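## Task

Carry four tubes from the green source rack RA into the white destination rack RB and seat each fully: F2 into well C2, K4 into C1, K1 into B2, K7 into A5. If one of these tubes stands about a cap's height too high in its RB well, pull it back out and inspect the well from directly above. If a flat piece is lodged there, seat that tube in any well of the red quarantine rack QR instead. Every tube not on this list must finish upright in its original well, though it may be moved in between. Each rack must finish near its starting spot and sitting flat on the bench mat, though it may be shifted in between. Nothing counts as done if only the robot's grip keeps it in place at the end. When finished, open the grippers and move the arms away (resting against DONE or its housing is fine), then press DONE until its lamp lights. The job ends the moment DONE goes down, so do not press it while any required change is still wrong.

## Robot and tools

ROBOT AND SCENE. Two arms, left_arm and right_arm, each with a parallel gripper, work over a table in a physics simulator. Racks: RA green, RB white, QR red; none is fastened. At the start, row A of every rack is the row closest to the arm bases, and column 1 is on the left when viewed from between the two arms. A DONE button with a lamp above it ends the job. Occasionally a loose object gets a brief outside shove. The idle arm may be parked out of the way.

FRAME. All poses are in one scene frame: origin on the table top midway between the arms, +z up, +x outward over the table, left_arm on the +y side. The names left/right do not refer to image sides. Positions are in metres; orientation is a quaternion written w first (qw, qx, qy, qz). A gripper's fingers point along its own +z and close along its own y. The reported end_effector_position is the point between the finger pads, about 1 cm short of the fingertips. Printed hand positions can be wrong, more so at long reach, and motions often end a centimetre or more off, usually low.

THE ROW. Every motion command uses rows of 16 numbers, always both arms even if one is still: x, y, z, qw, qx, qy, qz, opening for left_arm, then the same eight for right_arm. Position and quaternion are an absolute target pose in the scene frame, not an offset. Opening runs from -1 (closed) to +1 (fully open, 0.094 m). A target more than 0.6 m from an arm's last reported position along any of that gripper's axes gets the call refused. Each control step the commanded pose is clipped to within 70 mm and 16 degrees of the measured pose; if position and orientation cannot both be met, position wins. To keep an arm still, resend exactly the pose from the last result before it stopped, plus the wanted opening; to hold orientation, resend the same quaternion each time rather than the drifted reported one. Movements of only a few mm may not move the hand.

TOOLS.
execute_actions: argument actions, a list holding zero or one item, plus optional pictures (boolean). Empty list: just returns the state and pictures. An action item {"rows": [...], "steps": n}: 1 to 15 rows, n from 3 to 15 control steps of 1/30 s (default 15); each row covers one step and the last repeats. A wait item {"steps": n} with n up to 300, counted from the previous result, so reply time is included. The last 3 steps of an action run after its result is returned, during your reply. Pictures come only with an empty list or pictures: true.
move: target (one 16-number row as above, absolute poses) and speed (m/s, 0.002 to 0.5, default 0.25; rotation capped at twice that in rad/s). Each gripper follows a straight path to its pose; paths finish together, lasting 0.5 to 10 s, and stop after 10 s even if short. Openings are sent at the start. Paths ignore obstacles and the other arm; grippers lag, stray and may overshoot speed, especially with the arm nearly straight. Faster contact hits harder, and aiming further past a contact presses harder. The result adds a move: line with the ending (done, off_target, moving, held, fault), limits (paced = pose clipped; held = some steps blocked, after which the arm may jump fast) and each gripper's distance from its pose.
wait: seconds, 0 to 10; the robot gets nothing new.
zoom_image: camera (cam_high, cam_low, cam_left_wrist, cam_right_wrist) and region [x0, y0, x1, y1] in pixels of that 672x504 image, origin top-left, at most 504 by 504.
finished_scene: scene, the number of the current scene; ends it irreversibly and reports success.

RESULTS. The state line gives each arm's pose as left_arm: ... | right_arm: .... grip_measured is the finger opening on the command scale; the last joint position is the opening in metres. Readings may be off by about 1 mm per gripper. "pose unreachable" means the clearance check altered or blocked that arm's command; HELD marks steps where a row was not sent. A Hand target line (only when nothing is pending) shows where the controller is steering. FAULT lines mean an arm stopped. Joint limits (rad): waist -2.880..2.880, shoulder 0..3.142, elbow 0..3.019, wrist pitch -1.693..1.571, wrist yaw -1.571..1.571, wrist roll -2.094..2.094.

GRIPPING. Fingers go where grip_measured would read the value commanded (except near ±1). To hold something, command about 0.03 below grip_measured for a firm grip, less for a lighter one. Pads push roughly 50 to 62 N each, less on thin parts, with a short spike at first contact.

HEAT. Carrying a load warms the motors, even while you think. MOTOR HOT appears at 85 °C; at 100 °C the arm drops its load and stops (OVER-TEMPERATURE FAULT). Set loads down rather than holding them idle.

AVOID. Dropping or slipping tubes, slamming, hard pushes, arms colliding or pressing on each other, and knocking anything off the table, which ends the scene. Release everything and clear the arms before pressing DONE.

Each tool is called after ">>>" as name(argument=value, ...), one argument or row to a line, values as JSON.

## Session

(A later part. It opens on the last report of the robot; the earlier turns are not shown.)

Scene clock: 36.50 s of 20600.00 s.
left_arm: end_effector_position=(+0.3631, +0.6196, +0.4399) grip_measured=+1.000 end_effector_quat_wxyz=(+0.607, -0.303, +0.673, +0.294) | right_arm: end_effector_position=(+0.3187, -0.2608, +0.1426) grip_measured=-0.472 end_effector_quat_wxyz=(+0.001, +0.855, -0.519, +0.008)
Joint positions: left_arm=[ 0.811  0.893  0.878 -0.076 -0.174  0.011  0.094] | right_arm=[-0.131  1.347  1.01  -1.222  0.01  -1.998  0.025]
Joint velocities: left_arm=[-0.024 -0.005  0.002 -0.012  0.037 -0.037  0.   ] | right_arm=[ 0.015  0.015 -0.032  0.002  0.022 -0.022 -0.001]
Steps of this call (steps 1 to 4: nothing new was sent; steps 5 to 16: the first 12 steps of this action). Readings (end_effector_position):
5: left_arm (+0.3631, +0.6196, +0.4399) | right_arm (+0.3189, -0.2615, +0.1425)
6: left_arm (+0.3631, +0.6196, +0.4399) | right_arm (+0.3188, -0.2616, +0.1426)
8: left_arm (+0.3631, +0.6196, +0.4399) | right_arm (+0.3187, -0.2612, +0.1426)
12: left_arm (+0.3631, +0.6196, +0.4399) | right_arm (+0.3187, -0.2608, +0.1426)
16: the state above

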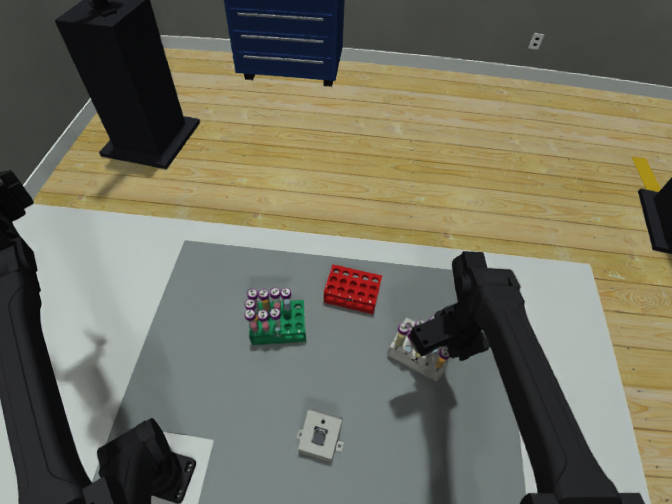

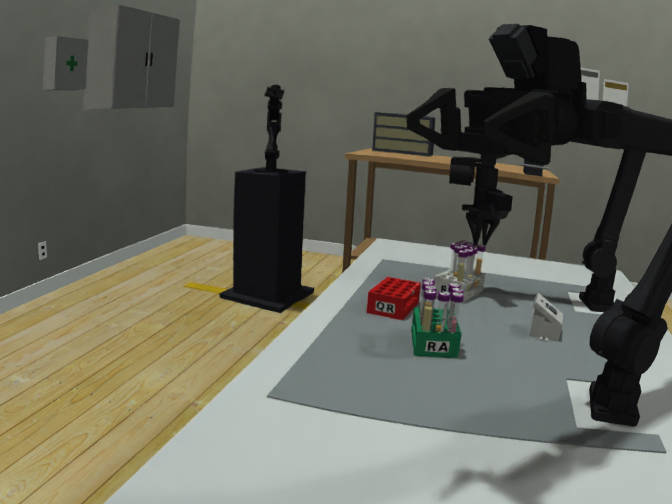

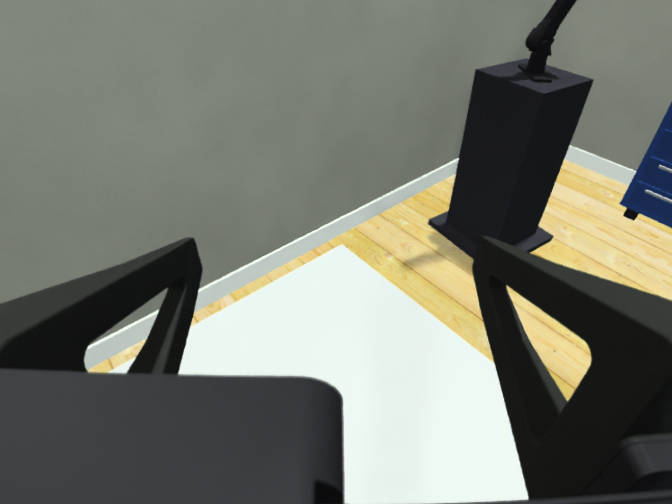

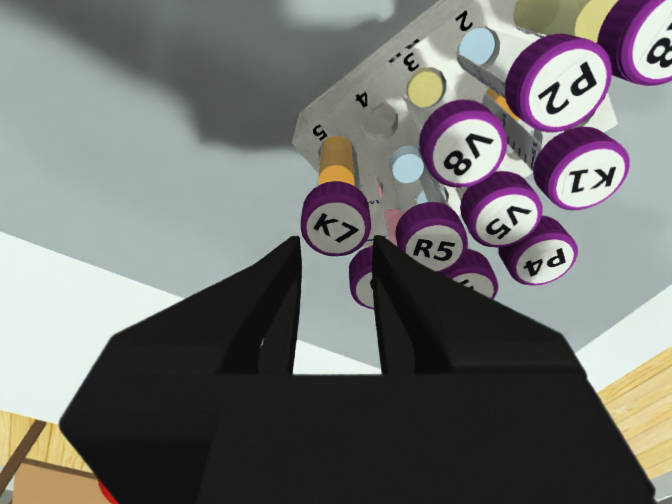

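>>> move(
  target=[0.364,0.62,0.462,0.619,-0.301,0.662,0.297,1,0.325,-0.255,0.21,0,-0.855,0.519,0,-0.47],
  speed=0.15,
)

>>> move(
  target=[0.364,0.62,0.462,0.619,-0.301,0.662,0.297,1,0.429,0.105,0.22,0,-0.771,0.637,0,-0.1],
  speed=0.35,
)

>>> move(
  target=[0.364,0.62,0.462,0.619,-0.301,0.662,0.297,1,0.421,0.095,0.122,0,-0.771,0.637,0,-0.1],
  speed=0.07,
)

Scene clock: 37.60 s of 20600.00 s.
left_arm: end_effector_position=(+0.3631, +0.6196, +0.4394) grip_measured=+1.000 end_effector_quat_wxyz=(+0.607, -0.304, +0.673, +0.294) | right_arm: end_effector_position=(+0.3127, -0.2598, +0.1891) grip_measured=-0.472 end_effector_quat_wxyz=(+0.014, +0.855, -0.519, -0.017)
Joint positions: left_arm=[ 0.811  0.893  0.877 -0.076 -0.174  0.011  0.094] | right_arm=[-0.131  1.334  1.123 -1.404  0.003 -1.998  0.025]
Joint velocities: left_arm=[ 0.005 -0.024 -0.002  0.002 -0.037  0.007  0.   ] | right_arm=[ 0.005 -0.005 -0.002  0.007  0.037  0.037 -0.001]
Hand target (left_arm): +0.364, +0.620, +0.462; +0.619, -0.301, +0.662, +0.297
Hand target (right_arm): +0.324, -0.255, +0.210; -0.000, +0.855, -0.519, +0.000
Off your previous action's commanded pose (left_arm): 0.022 m, 2 deg at its last step (step 3 of this call).
Off your previous action's commanded pose (right_arm): 0.003 m, 0 deg at its last step (step 3 of this call).
Off the commanded pose (left_arm): 0.023 m, 2 deg.
Off the commanded pose (right_arm): 0.025 m, 3 deg.
Kept back: nothing.
move: off_target (left_arm, right_arm)

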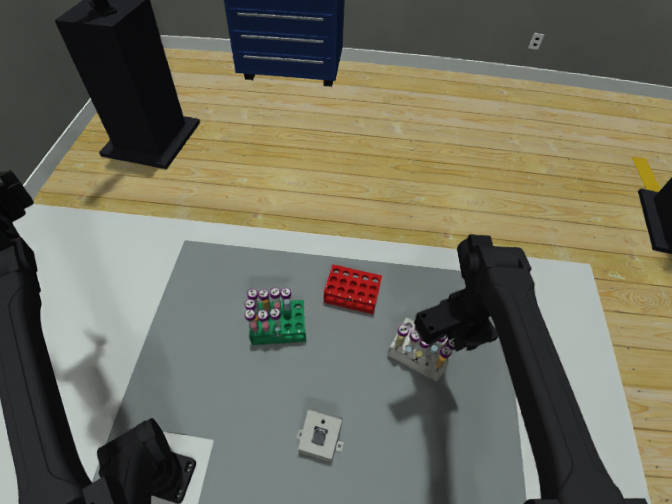

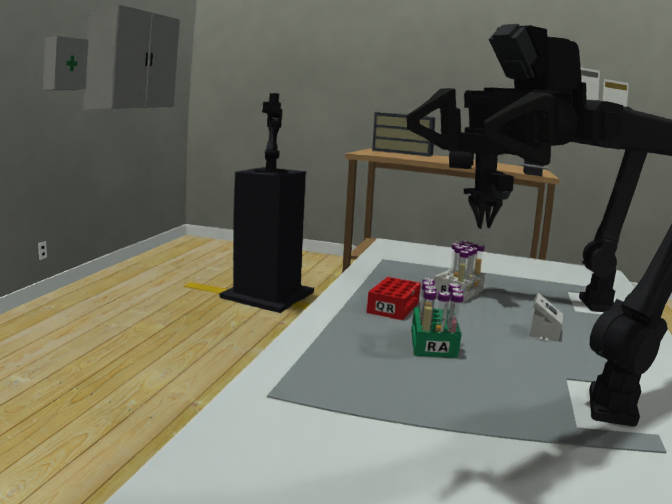

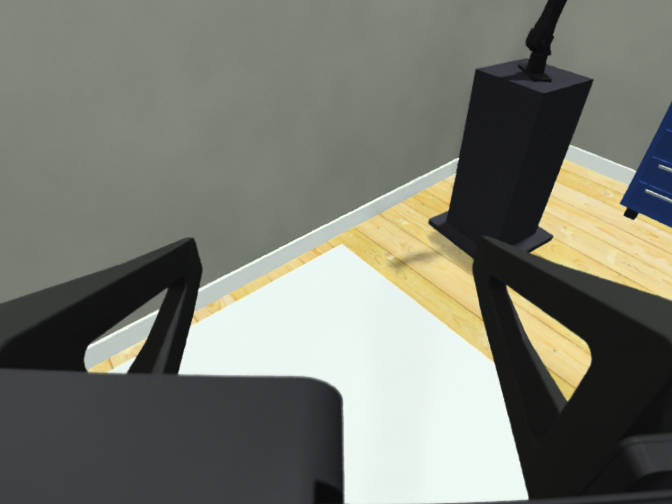

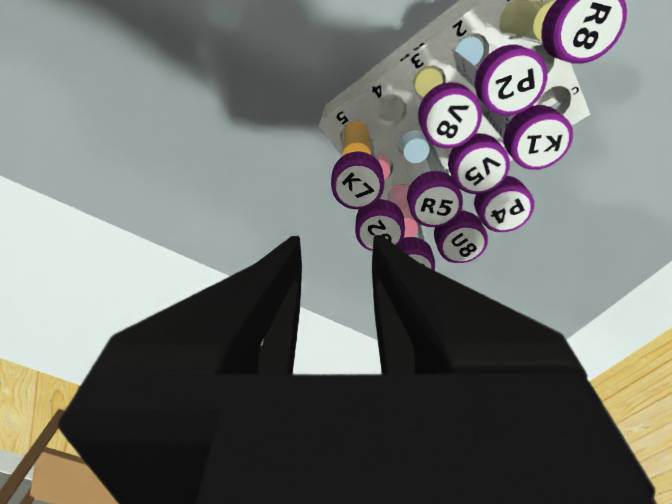

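Scene clock: 39.43 s of 20600.00 s.
left_arm: end_effector_position=(+0.3630, +0.6195, +0.4377) grip_measured=+1.000 end_effector_quat_wxyz=(+0.606, -0.304, +0.674, +0.293) | right_arm: end_effector_position=(+0.4224, +0.0975, +0.2087) grip_measured=-0.102 end_effector_quat_wxyz=(+0.014, +0.778, -0.628, -0.007)
Joint positions: left_arm=[ 0.811  0.893  0.875 -0.076 -0.174  0.011  0.094] | right_arm=[ 0.489  1.957  1.953 -1.597 -0.008 -1.112  0.042]
Joint velocities: left_arm=[ 0.005 -0.005  0.027 -0.017 -0.007  0.037  0.   ] | right_arm=[ 0.005 -0.015 -0.012  0.007  0.022  0.007  0.001]
Hand target (left_arm): +0.363, +0.619, +0.462; +0.619, -0.301, +0.662, +0.297
Hand target (right_arm): +0.435, +0.101, +0.223; -0.002, +0.771, -0.637, -0.002
Off the commanded pose (left_arm): 0.024 m, 2 deg.
Off the commanded pose (right_arm): 0.015 m, 2 deg.
Kept back: nothing.
move: off_target (left_arm, right_arm)

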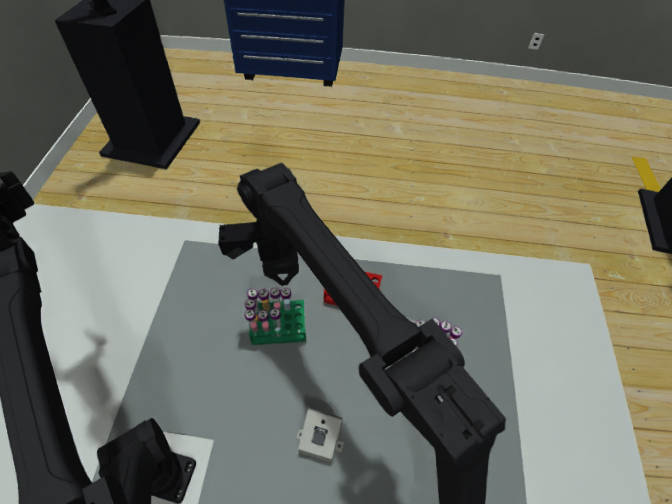

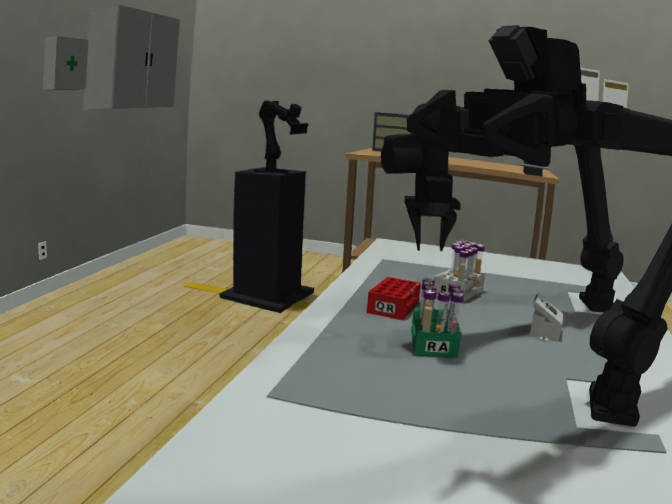

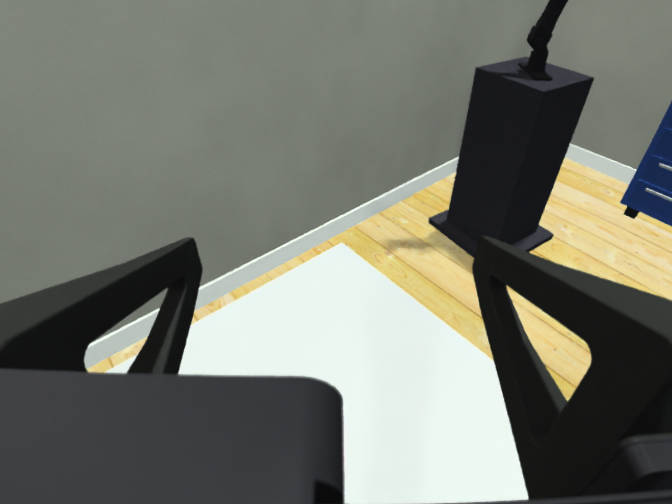

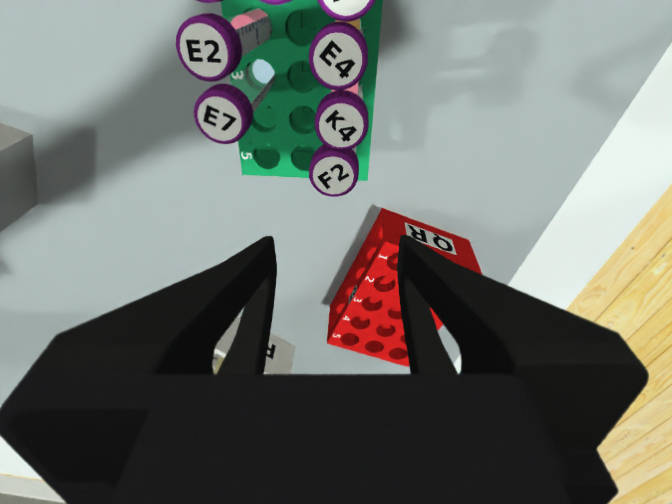

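Scene clock: 41.00 s of 20600.00 s.
left_arm: end_effector_position=(+0.3630, +0.6195, +0.4368) grip_measured=+1.000 end_effector_quat_wxyz=(+0.605, -0.304, +0.675, +0.293) | right_arm: end_effector_position=(+0.4195, +0.0943, +0.1248) grip_measured=-0.102 end_effector_quat_wxyz=(+0.003, +0.775, -0.632, -0.003)
Joint positions: left_arm=[ 0.811  0.893  0.873 -0.076 -0.174  0.011  0.094] | right_arm=[ 0.489  1.957  1.732 -1.354 -0.004 -1.103  0.042]
Joint velocities: left_arm=[ 0.005 -0.005  0.002 -0.012  0.007 -0.051  0.   ] | right_arm=[-0.005 -0.005 -0.007 -0.017 -0.007 -0.022  0.001]
Hand target (left_arm): +0.363, +0.619, +0.462; +0.619, -0.301, +0.662, +0.297
Hand target (right_arm): +0.422, +0.096, +0.122; +0.000, +0.771, -0.637, -0.000
Off the commanded pose (left_arm): 0.025 m, 2 deg.
Off the commanded pose (right_arm): 0.003 m, 1 deg.
Kept back: nothing.
move: off_target (left_arm)

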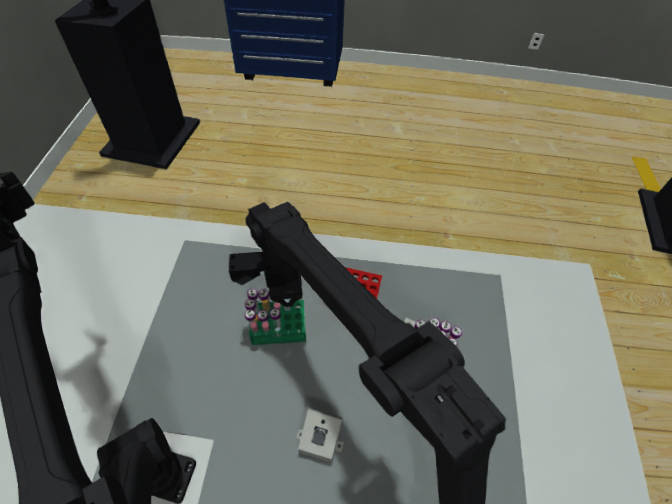

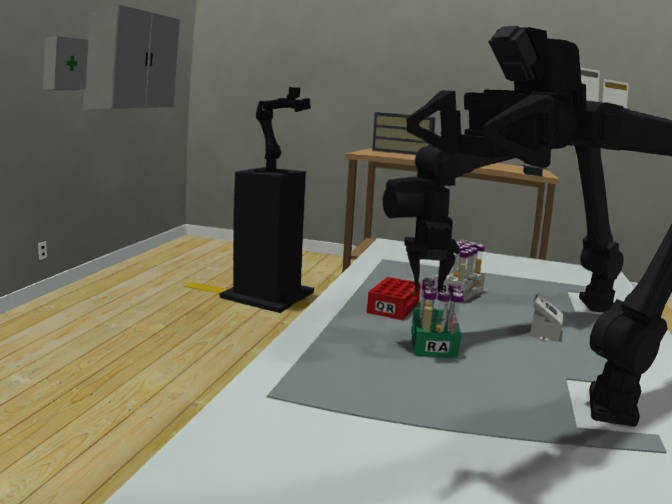

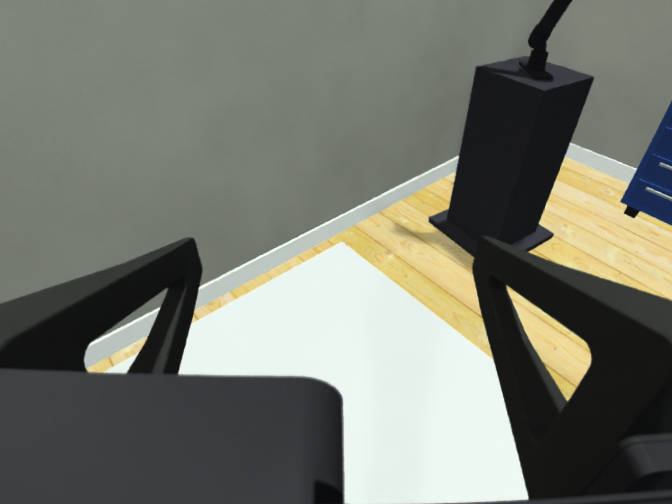

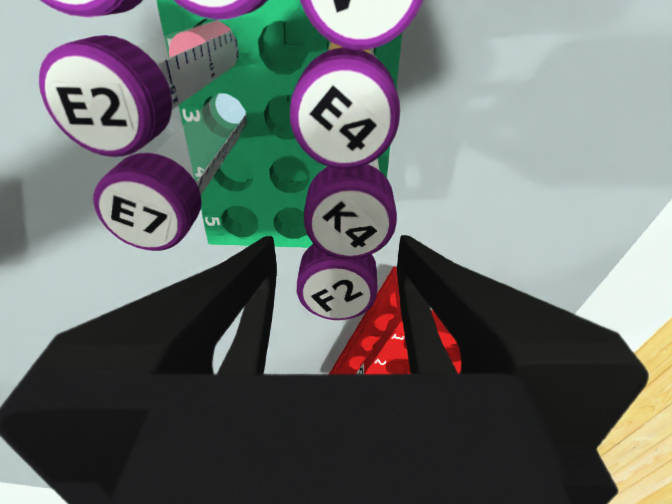

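>>> execute_actions(
  actions=[
    {"rows":[[0.364,0.62,0.462,0.619,-0.301,0.662,0.297,1,0.422,0.096,0.122,0,-0.771,0.637,0,-0.575]],"steps":15},
  ],
)

>>> execute_actions(
  actions=[
    {"rows":[[0.364,0.62,0.462,0.619,-0.301,0.662,0.297,1,0.427,0.1,0.14,0.015,-0.771,0.637,-0.003,-0.575],[0.364,0.62,0.462,0.619,-0.301,0.662,0.297,1,0.433,0.105,0.152,0.029,-0.771,0.637,-0.006,-0.575],[0.364,0.62,0.462,0.619,-0.301,0.662,0.297,1,0.433,0.105,0.158,0.029,-0.771,0.637,-0.006,-0.575],[0.364,0.62,0.462,0.619,-0.301,0.662,0.297,1,0.433,0.105,0.163,0.029,-0.771,0.637,-0.006,-0.575],[0.364,0.62,0.462,0.619,-0.301,0.662,0.297,1,0.433,0.105,0.168,0.029,-0.771,0.637,-0.006,-0.575],[0.364,0.62,0.462,0.619,-0.301,0.662,0.297,1,0.433,0.105,0.173,0.029,-0.771,0.637,-0.006,-0.575],[0.364,0.62,0.462,0.619,-0.301,0.662,0.297,1,0.433,0.105,0.178,0.029,-0.771,0.637,-0.006,-0.575],[0.364,0.62,0.462,0.619,-0.301,0.662,0.297,1,0.433,0.105,0.183,0.029,-0.771,0.637,-0.006,-0.575],[0.364,0.62,0.462,0.619,-0.301,0.662,0.297,1,0.433,0.105,0.188,0.029,-0.771,0.637,-0.006,-0.575],[0.364,0.62,0.462,0.619,-0.301,0.662,0.297,1,0.433,0.105,0.194,0.029,-0.771,0.637,-0.006,-0.575],[0.364,0.62,0.462,0.619,-0.301,0.662,0.297,1,0.433,0.105,0.2,0.029,-0.771,0.637,-0.006,-0.575],[0.364,0.62,0.462,0.619,-0.301,0.662,0.297,1,0.433,0.105,0.207,0.029,-0.771,0.637,-0.006,-0.575],[0.364,0.62,0.462,0.619,-0.301,0.662,0.297,1,0.433,0.105,0.215,0.029,-0.771,0.637,-0.006,-0.575],[0.364,0.62,0.462,0.619,-0.301,0.662,0.297,1,0.433,0.105,0.223,0.029,-0.771,0.637,-0.006,-0.575],[0.364,0.62,0.462,0.619,-0.301,0.662,0.297,1,0.433,0.105,0.232,0.029,-0.771,0.637,-0.006,-0.575]]},
  ],
)

>>> move(
  target=[0.364,0.62,0.462,0.619,-0.301,0.662,0.297,1,0.405,-0.19,0.26,0,-0.164,0.986,0,-0.575],
  speed=0.35,
)

>>> move(
  target=[0.364,0.62,0.462,0.619,-0.301,0.662,0.297,1,0.398,-0.211,0.185,0,-0.164,0.986,0,-0.575],
  speed=0.1,
)

Scene clock: 42.00 s of 20600.00 s.
left_arm: end_effector_position=(+0.3630, +0.6195, +0.4368) grip_measured=+1.000 end_effector_quat_wxyz=(+0.605, -0.304, +0.675, +0.293) | right_arm: end_effector_position=(+0.4195, +0.0943, +0.1248) grip_measured=-0.557 end_effector_quat_wxyz=(+0.003, +0.775, -0.632, -0.003)
Joint positions: left_arm=[ 0.811  0.893  0.873 -0.076 -0.174  0.011  0.094] | right_arm=[ 0.489  1.957  1.732 -1.354 -0.004 -1.102  0.021]
Joint velocities: left_arm=[ 0.005 -0.015  0.002 -0.007 -0.037  0.037  0.   ] | right_arm=[-0.015  0.005 -0.007  0.002 -0.037 -0.051 -0.001]
Steps of this call (steps 1 to 18: nothing new was sent; steps 19 to 30: the first 12 steps of this action). Readings (end_effector_position):
19: left_arm (+0.3630, +0.6195, +0.4368) | right_arm (+0.4195, +0.0943, +0.1248)
20: left_arm (+0.3630, +0.6195, +0.4368) | right_arm (+0.4195, +0.0943, +0.1248)
22: left_arm (+0.3630, +0.6195, +0.4368) | right_arm (+0.4195, +0.0943, +0.1248)
26: left_arm (+0.3630, +0.6195, +0.4368) | right_arm (+0.4195, +0.0943, +0.1248)
30: the state above

Scene clock: 42.50 s of 20600.00 s.
left_arm: end_effector_position=(+0.3630, +0.6195, +0.4368) grip_measured=+1.000 end_effector_quat_wxyz=(+0.605, -0.304, +0.675, +0.293) | right_arm: end_effector_position=(+0.4197, +0.0942, +0.1487) grip_measured=-0.557 end_effector_quat_wxyz=(+0.011, +0.775, -0.632, -0.004)
Joint positions: left_arm=[ 0.811  0.893  0.873 -0.076 -0.174  0.011  0.094] | right_arm=[ 0.489  1.955  1.792 -1.433 -0.003 -1.102  0.021]
Joint velocities: left_arm=[-0.015 -0.005 -0.012  0.012 -0.022 -0.007  0.   ] | right_arm=[ 0.005 -0.034  0.344 -0.437  0.066 -0.007  0.001]
Off your previous action's commanded pose (left_arm): 0.025 m, 2 deg at its last step (step 3 of this call).
Off your previous action's commanded pose (right_arm): 0.004 m, 1 deg at its last step (step 3 of this call).
Steps of this call (steps 1 to 3: the last 3 steps of your previous action; steps 4 to 15: the first 12 steps of this action). Readings (end_effector_position):
4: left_arm (+0.3630, +0.6195, +0.4368) | right_arm (+0.4195, +0.0943, +0.1248)
5: left_arm (+0.3630, +0.6195, +0.4368) | right_arm (+0.4195, +0.0943, +0.1248)
7: left_arm (+0.3630, +0.6195, +0.4368) | right_arm (+0.4194, +0.0942, +0.1251)
11: left_arm (+0.3630, +0.6195, +0.4368) | right_arm (+0.4192, +0.0938, +0.1319)
15: the state above

Scene clock: 45.70 s of 20600.00 s.
left_arm: end_effector_position=(+0.3629, +0.6194, +0.4349) grip_measured=+1.000 end_effector_quat_wxyz=(+0.604, -0.304, +0.676, +0.293) | right_arm: end_effector_position=(+0.4051, -0.1889, +0.2514) grip_measured=-0.557 end_effector_quat_wxyz=(-0.001, -0.170, +0.985, +0.000)
Joint positions: left_arm=[ 0.811  0.893  0.87  -0.076 -0.174  0.011  0.094] | right_arm=[ 0.012  1.548  1.512 -1.538 -0.    -0.149  0.021]
Joint velocities: left_arm=[ 0.005 -0.005 -0.007  0.002 -0.007  0.037  0.   ] | right_arm=[-0.005 -0.015  0.002 -0.017 -0.037 -0.066  0.   ]
Hand target (left_arm): +0.363, +0.619, +0.462; +0.619, -0.301, +0.662, +0.297
Hand target (right_arm): +0.399, -0.189, +0.258; +0.000, -0.164, +0.986, -0.001
Off your previous action's commanded pose (left_arm): 0.025 m, 2 deg at its last step (step 3 of this call).
Off your previous action's commanded pose (right_arm): 0.067 m, 5 deg at its last step (step 3 of this call); position clipped at that step.
Off the commanded pose (left_arm): 0.027 m, 2 deg.
Off the commanded pose (right_arm): 0.009 m, 1 deg.
Kept back: nothing.
move: off_target (left_arm)

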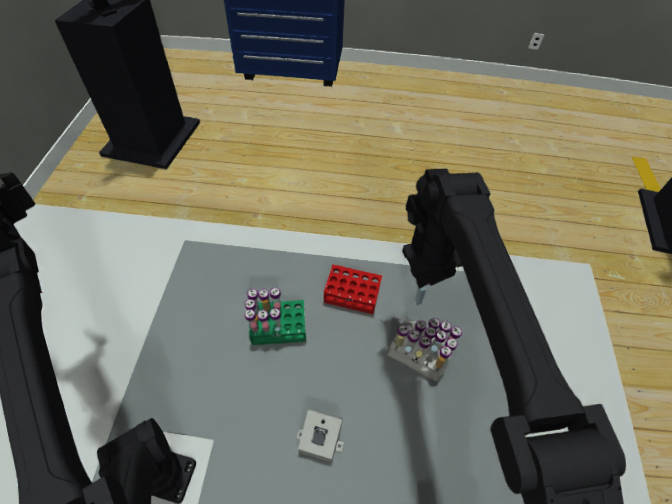

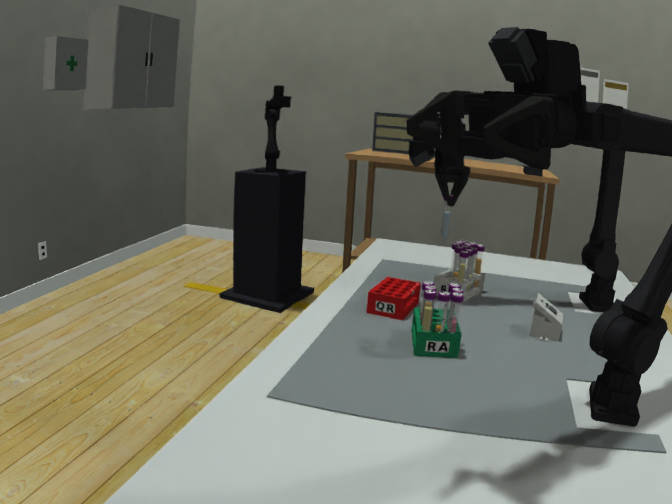

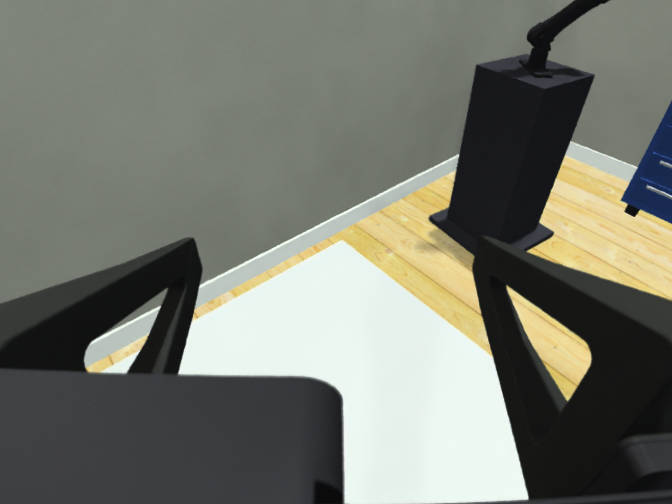

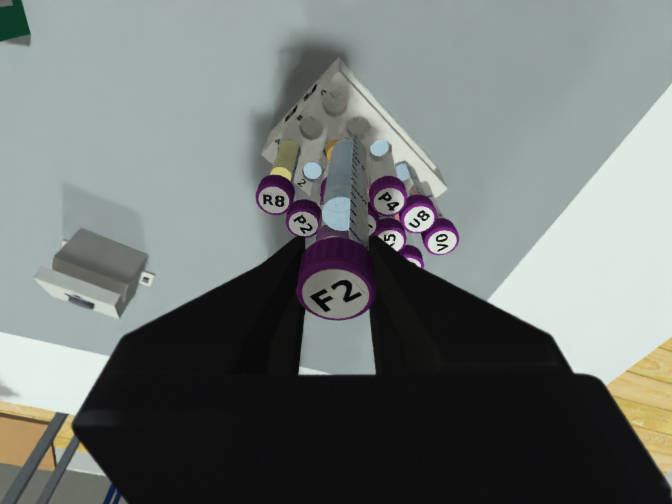

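Scene clock: 46.73 s of 20600.00 s.
left_arm: end_effector_position=(+0.3629, +0.6194, +0.4344) grip_measured=+1.000 end_effector_quat_wxyz=(+0.604, -0.304, +0.676, +0.293) | right_arm: end_effector_position=(+0.3950, -0.2079, +0.1822) grip_measured=-0.557 end_effector_quat_wxyz=(-0.010, -0.160, +0.987, +0.000)
Joint positions: left_arm=[ 0.811  0.893  0.869 -0.076 -0.174  0.011  0.094] | right_arm=[-0.026  1.548  1.329 -1.373 -0.    -0.165  0.021]
Joint velocities: left_arm=[-0.005 -0.005 -0.017 -0.012 -0.037 -0.066  0.   ] | right_arm=[-0.024  0.005 -0.022 -0.012 -0.037 -0.066 -0.001]
Hand target (left_arm): +0.363, +0.619, +0.462; +0.619, -0.301, +0.662, +0.297
Hand target (right_arm): +0.398, -0.211, +0.185; -0.000, -0.164, +0.986, -0.000
Off the commanded pose (left_arm): 0.028 m, 2 deg.
Off the commanded pose (right_arm): 0.005 m, 1 deg.
Kept back: nothing.
move: off_target (left_arm)

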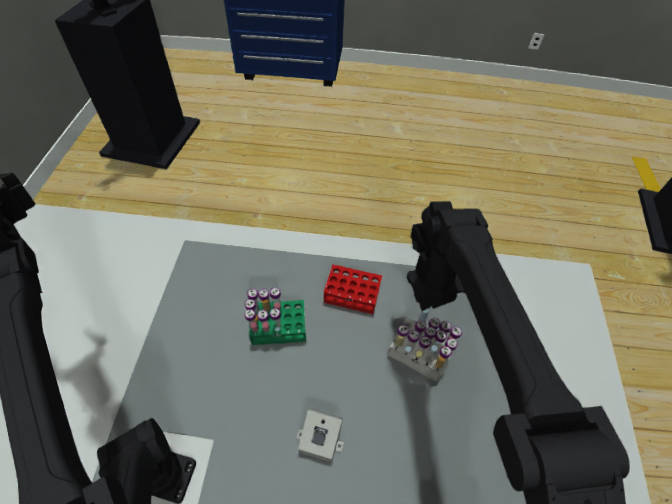

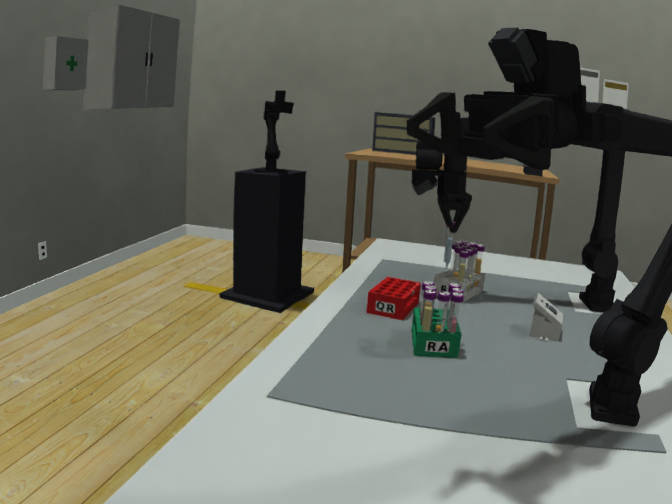

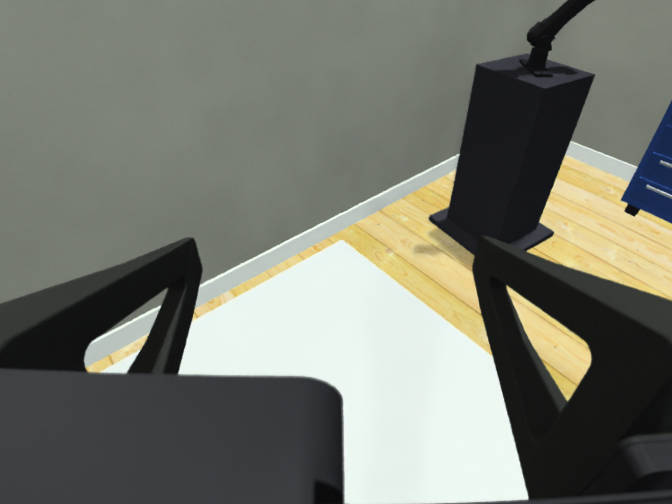

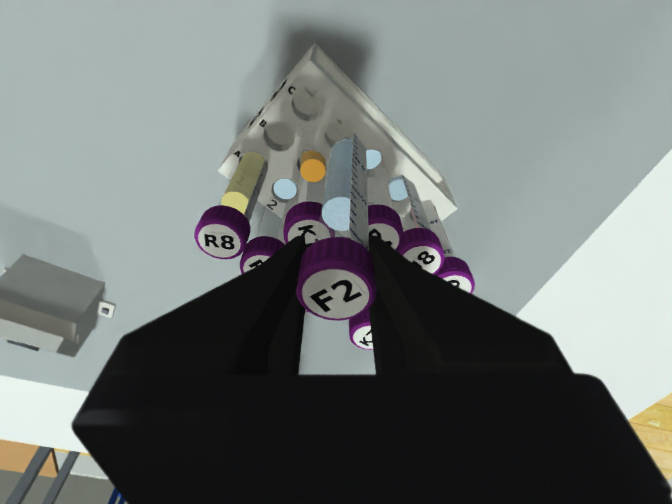

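>>> move(
  target=[0.364,0.62,0.462,0.619,-0.301,0.662,0.297,1,0.392,-0.197,0.176,0,-0.164,0.986,0,-0.585],
  speed=0.03,
)

>>> zoom_image(
  camera="cam_right_wrist",
  region=[256,40,436,220],
)

Scene clock: 48.10 s of 20600.00 s.
left_arm: end_effector_position=(+0.3629, +0.6194, +0.4344) grip_measured=+1.000 end_effector_quat_wxyz=(+0.604, -0.304, +0.676, +0.293) | right_arm: end_effector_position=(+0.3914, -0.2009, +0.1727) grip_measured=-0.559 end_effector_quat_wxyz=(-0.011, -0.167, +0.986, +0.000)
Joint positions: left_arm=[ 0.811  0.893  0.869 -0.076 -0.174  0.011  0.094] | right_arm=[-0.009  1.548  1.304 -1.348 -0.    -0.162  0.021]
Joint velocities: left_arm=[-0.005  0.005  0.007 -0.007  0.051 -0.066  0.   ] | right_arm=[-0.015 -0.015 -0.002 -0.007 -0.022 -0.007 -0.001]
Hand target (left_arm): +0.363, +0.619, +0.462; +0.619, -0.301, +0.662, +0.297
Hand target (right_arm): +0.392, -0.197, +0.176; -0.000, -0.164, +0.986, +0.000
Off the commanded pose (left_arm): 0.028 m, 2 deg.
Off the commanded pose (right_arm): 0.005 m, 1 deg.
Kept back: nothing.
move: off_target (left_arm)

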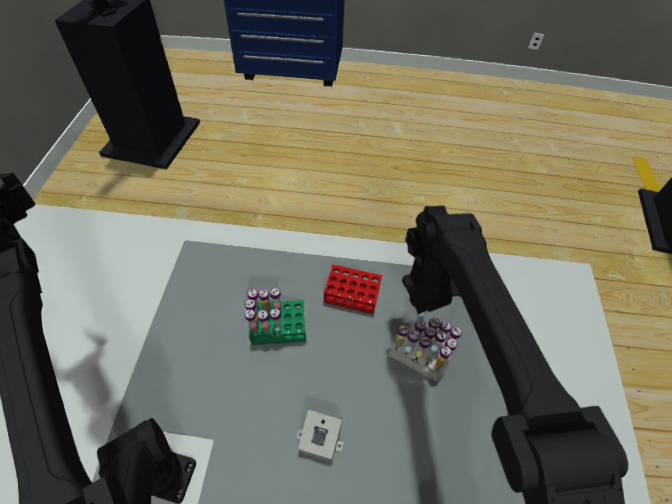

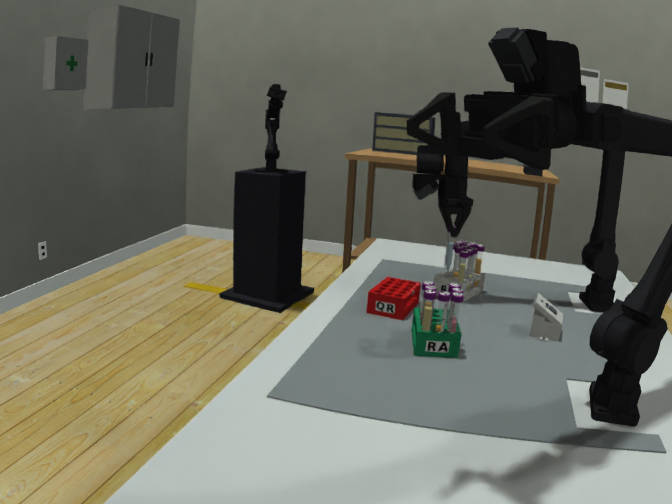

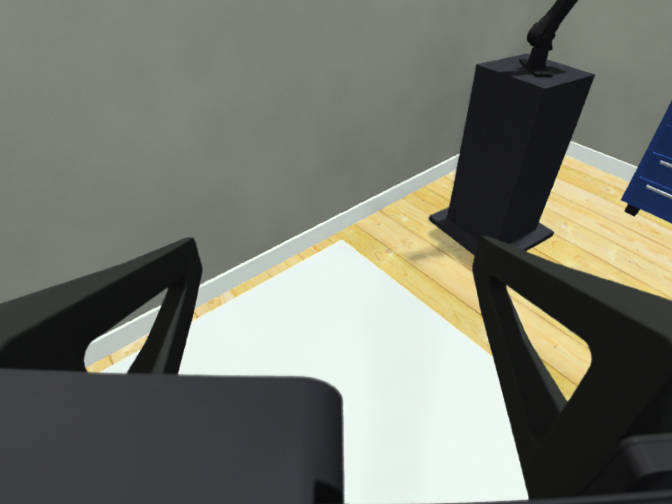

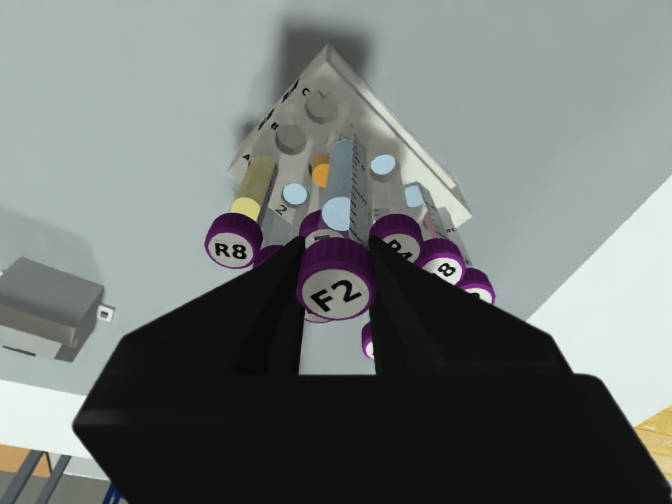

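Region (256, 40, 436, 220) of cam_right_wrist's 672x504 image, scaled by 2.800, with more detail than that image has.

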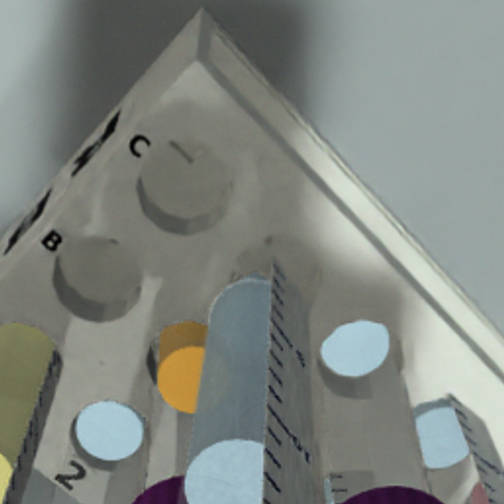

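Overshot ~4 mm; correct while descending.

>>> move(
  target=[0.364,0.62,0.462,0.619,-0.301,0.662,0.297,1,0.396,-0.209,0.15,0,-0.164,0.986,0,-0.585],
  speed=0.03,
)

>>> move(
  target=[0.364,0.62,0.462,0.619,-0.301,0.662,0.297,1,0.408,-0.209,0.12,0,-0.164,0.986,0,-0.585],
  speed=0.03,
)

Scene clock: 49.47 s of 20600.00 s.
left_arm: end_effector_position=(+0.3629, +0.6194, +0.4344) grip_measured=+1.000 end_effector_quat_wxyz=(+0.604, -0.304, +0.676, +0.293) | right_arm: end_effector_position=(+0.3929, -0.2057, +0.1562) grip_measured=-0.559 end_effector_quat_wxyz=(+0.000, -0.161, +0.987, +0.000)
Joint positions: left_arm=[ 0.811  0.893  0.869 -0.076 -0.174  0.011  0.094] | right_arm=[-0.02   1.548  1.259 -1.282 -0.    -0.162  0.021]
Joint velocities: left_arm=[ 0.005 -0.015 -0.002 -0.012 -0.037  0.037  0.   ] | right_arm=[-0.005 -0.015 -0.012  0.012 -0.007  0.007  0.   ]
Hand target (left_arm): +0.363, +0.619, +0.462; +0.619, -0.301, +0.662, +0.297
Hand target (right_arm): +0.396, -0.209, +0.150; -0.000, -0.164, +0.986, -0.000
Off the commanded pose (left_arm): 0.028 m, 2 deg.
Off the commanded pose (right_arm): 0.008 m, 0 deg.
Kept back: nothing.
move: off_target (left_arm)

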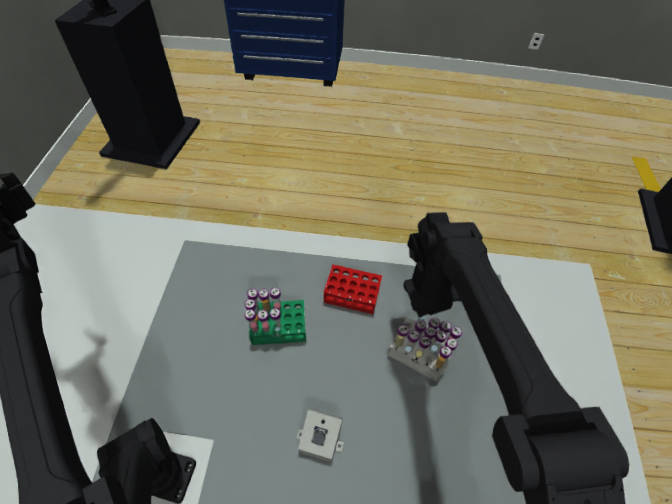

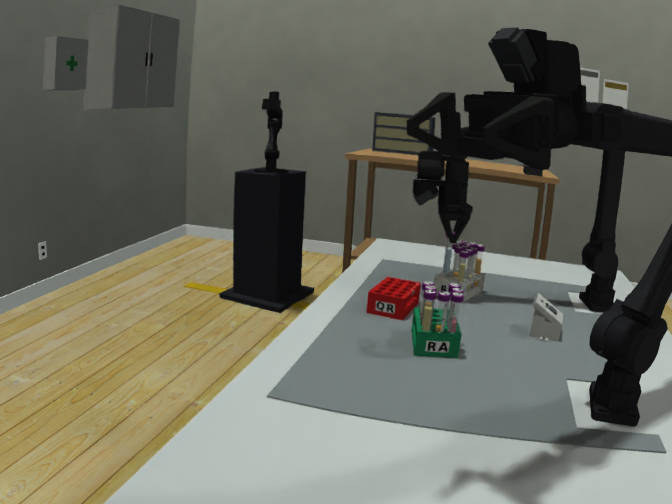

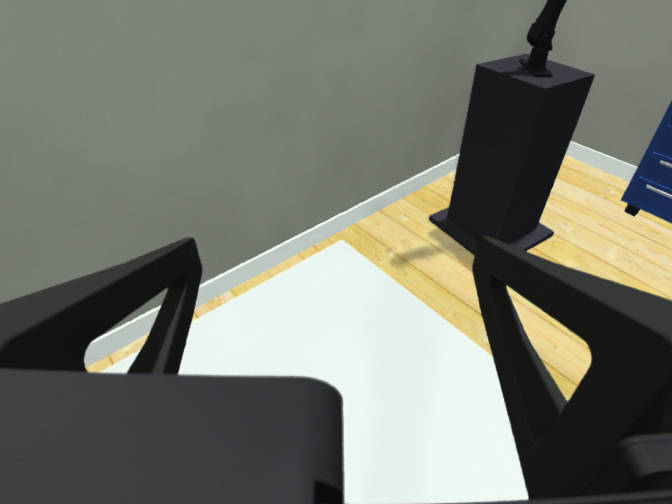

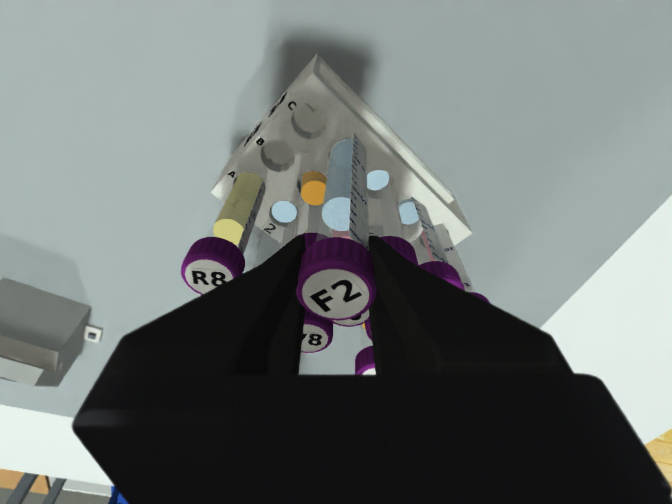

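Scene clock: 51.07 s of 20600.00 s.
left_arm: end_effector_position=(+0.3629, +0.6194, +0.4344) grip_measured=+1.000 end_effector_quat_wxyz=(+0.604, -0.304, +0.676, +0.293) | right_arm: end_effector_position=(+0.3984, -0.2057, +0.1288) grip_measured=-0.559 end_effector_quat_wxyz=(-0.007, -0.162, +0.987, +0.000)
Joint positions: left_arm=[ 0.811  0.893  0.869 -0.076 -0.174  0.011  0.094] | right_arm=[-0.022  1.593  1.237 -1.23  -0.    -0.165  0.021]
Joint velocities: left_arm=[-0.005 -0.005  0.007  0.002  0.022 -0.037  0.   ] | right_arm=[-0.005 -0.005 -0.007 -0.007  0.007 -0.007  0.   ]
Hand target (left_arm): +0.363, +0.619, +0.462; +0.619, -0.301, +0.662, +0.297
Hand target (right_arm): +0.408, -0.209, +0.120; -0.000, -0.164, +0.986, -0.000
Off the commanded pose (left_arm): 0.028 m, 2 deg.
Off the commanded pose (right_arm): 0.013 m, 1 deg.
Kept back: nothing.
move: off_target (left_arm, right_arm)

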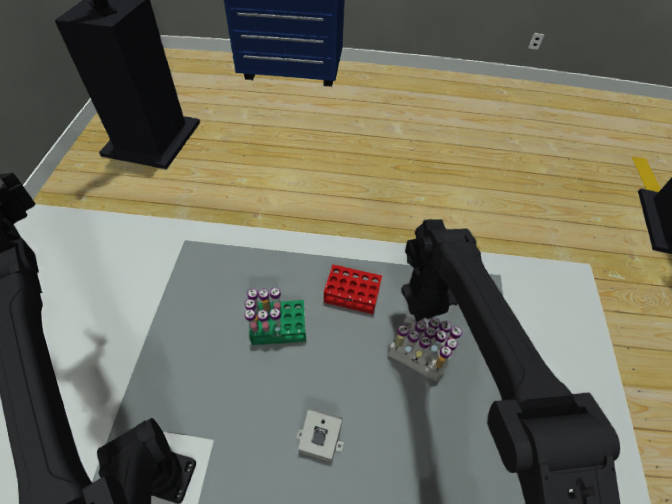

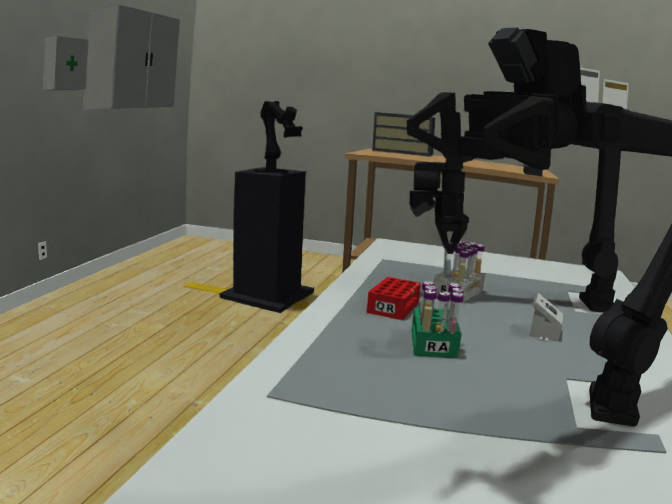

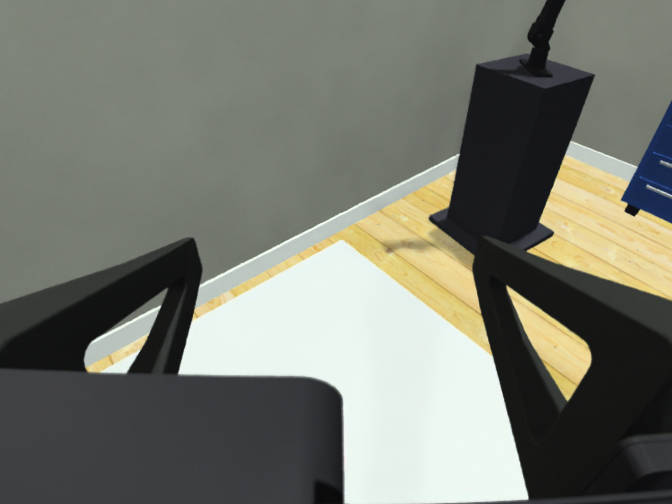

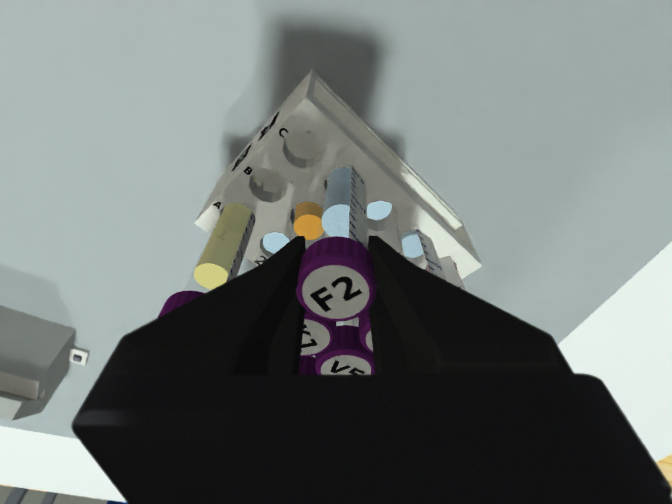

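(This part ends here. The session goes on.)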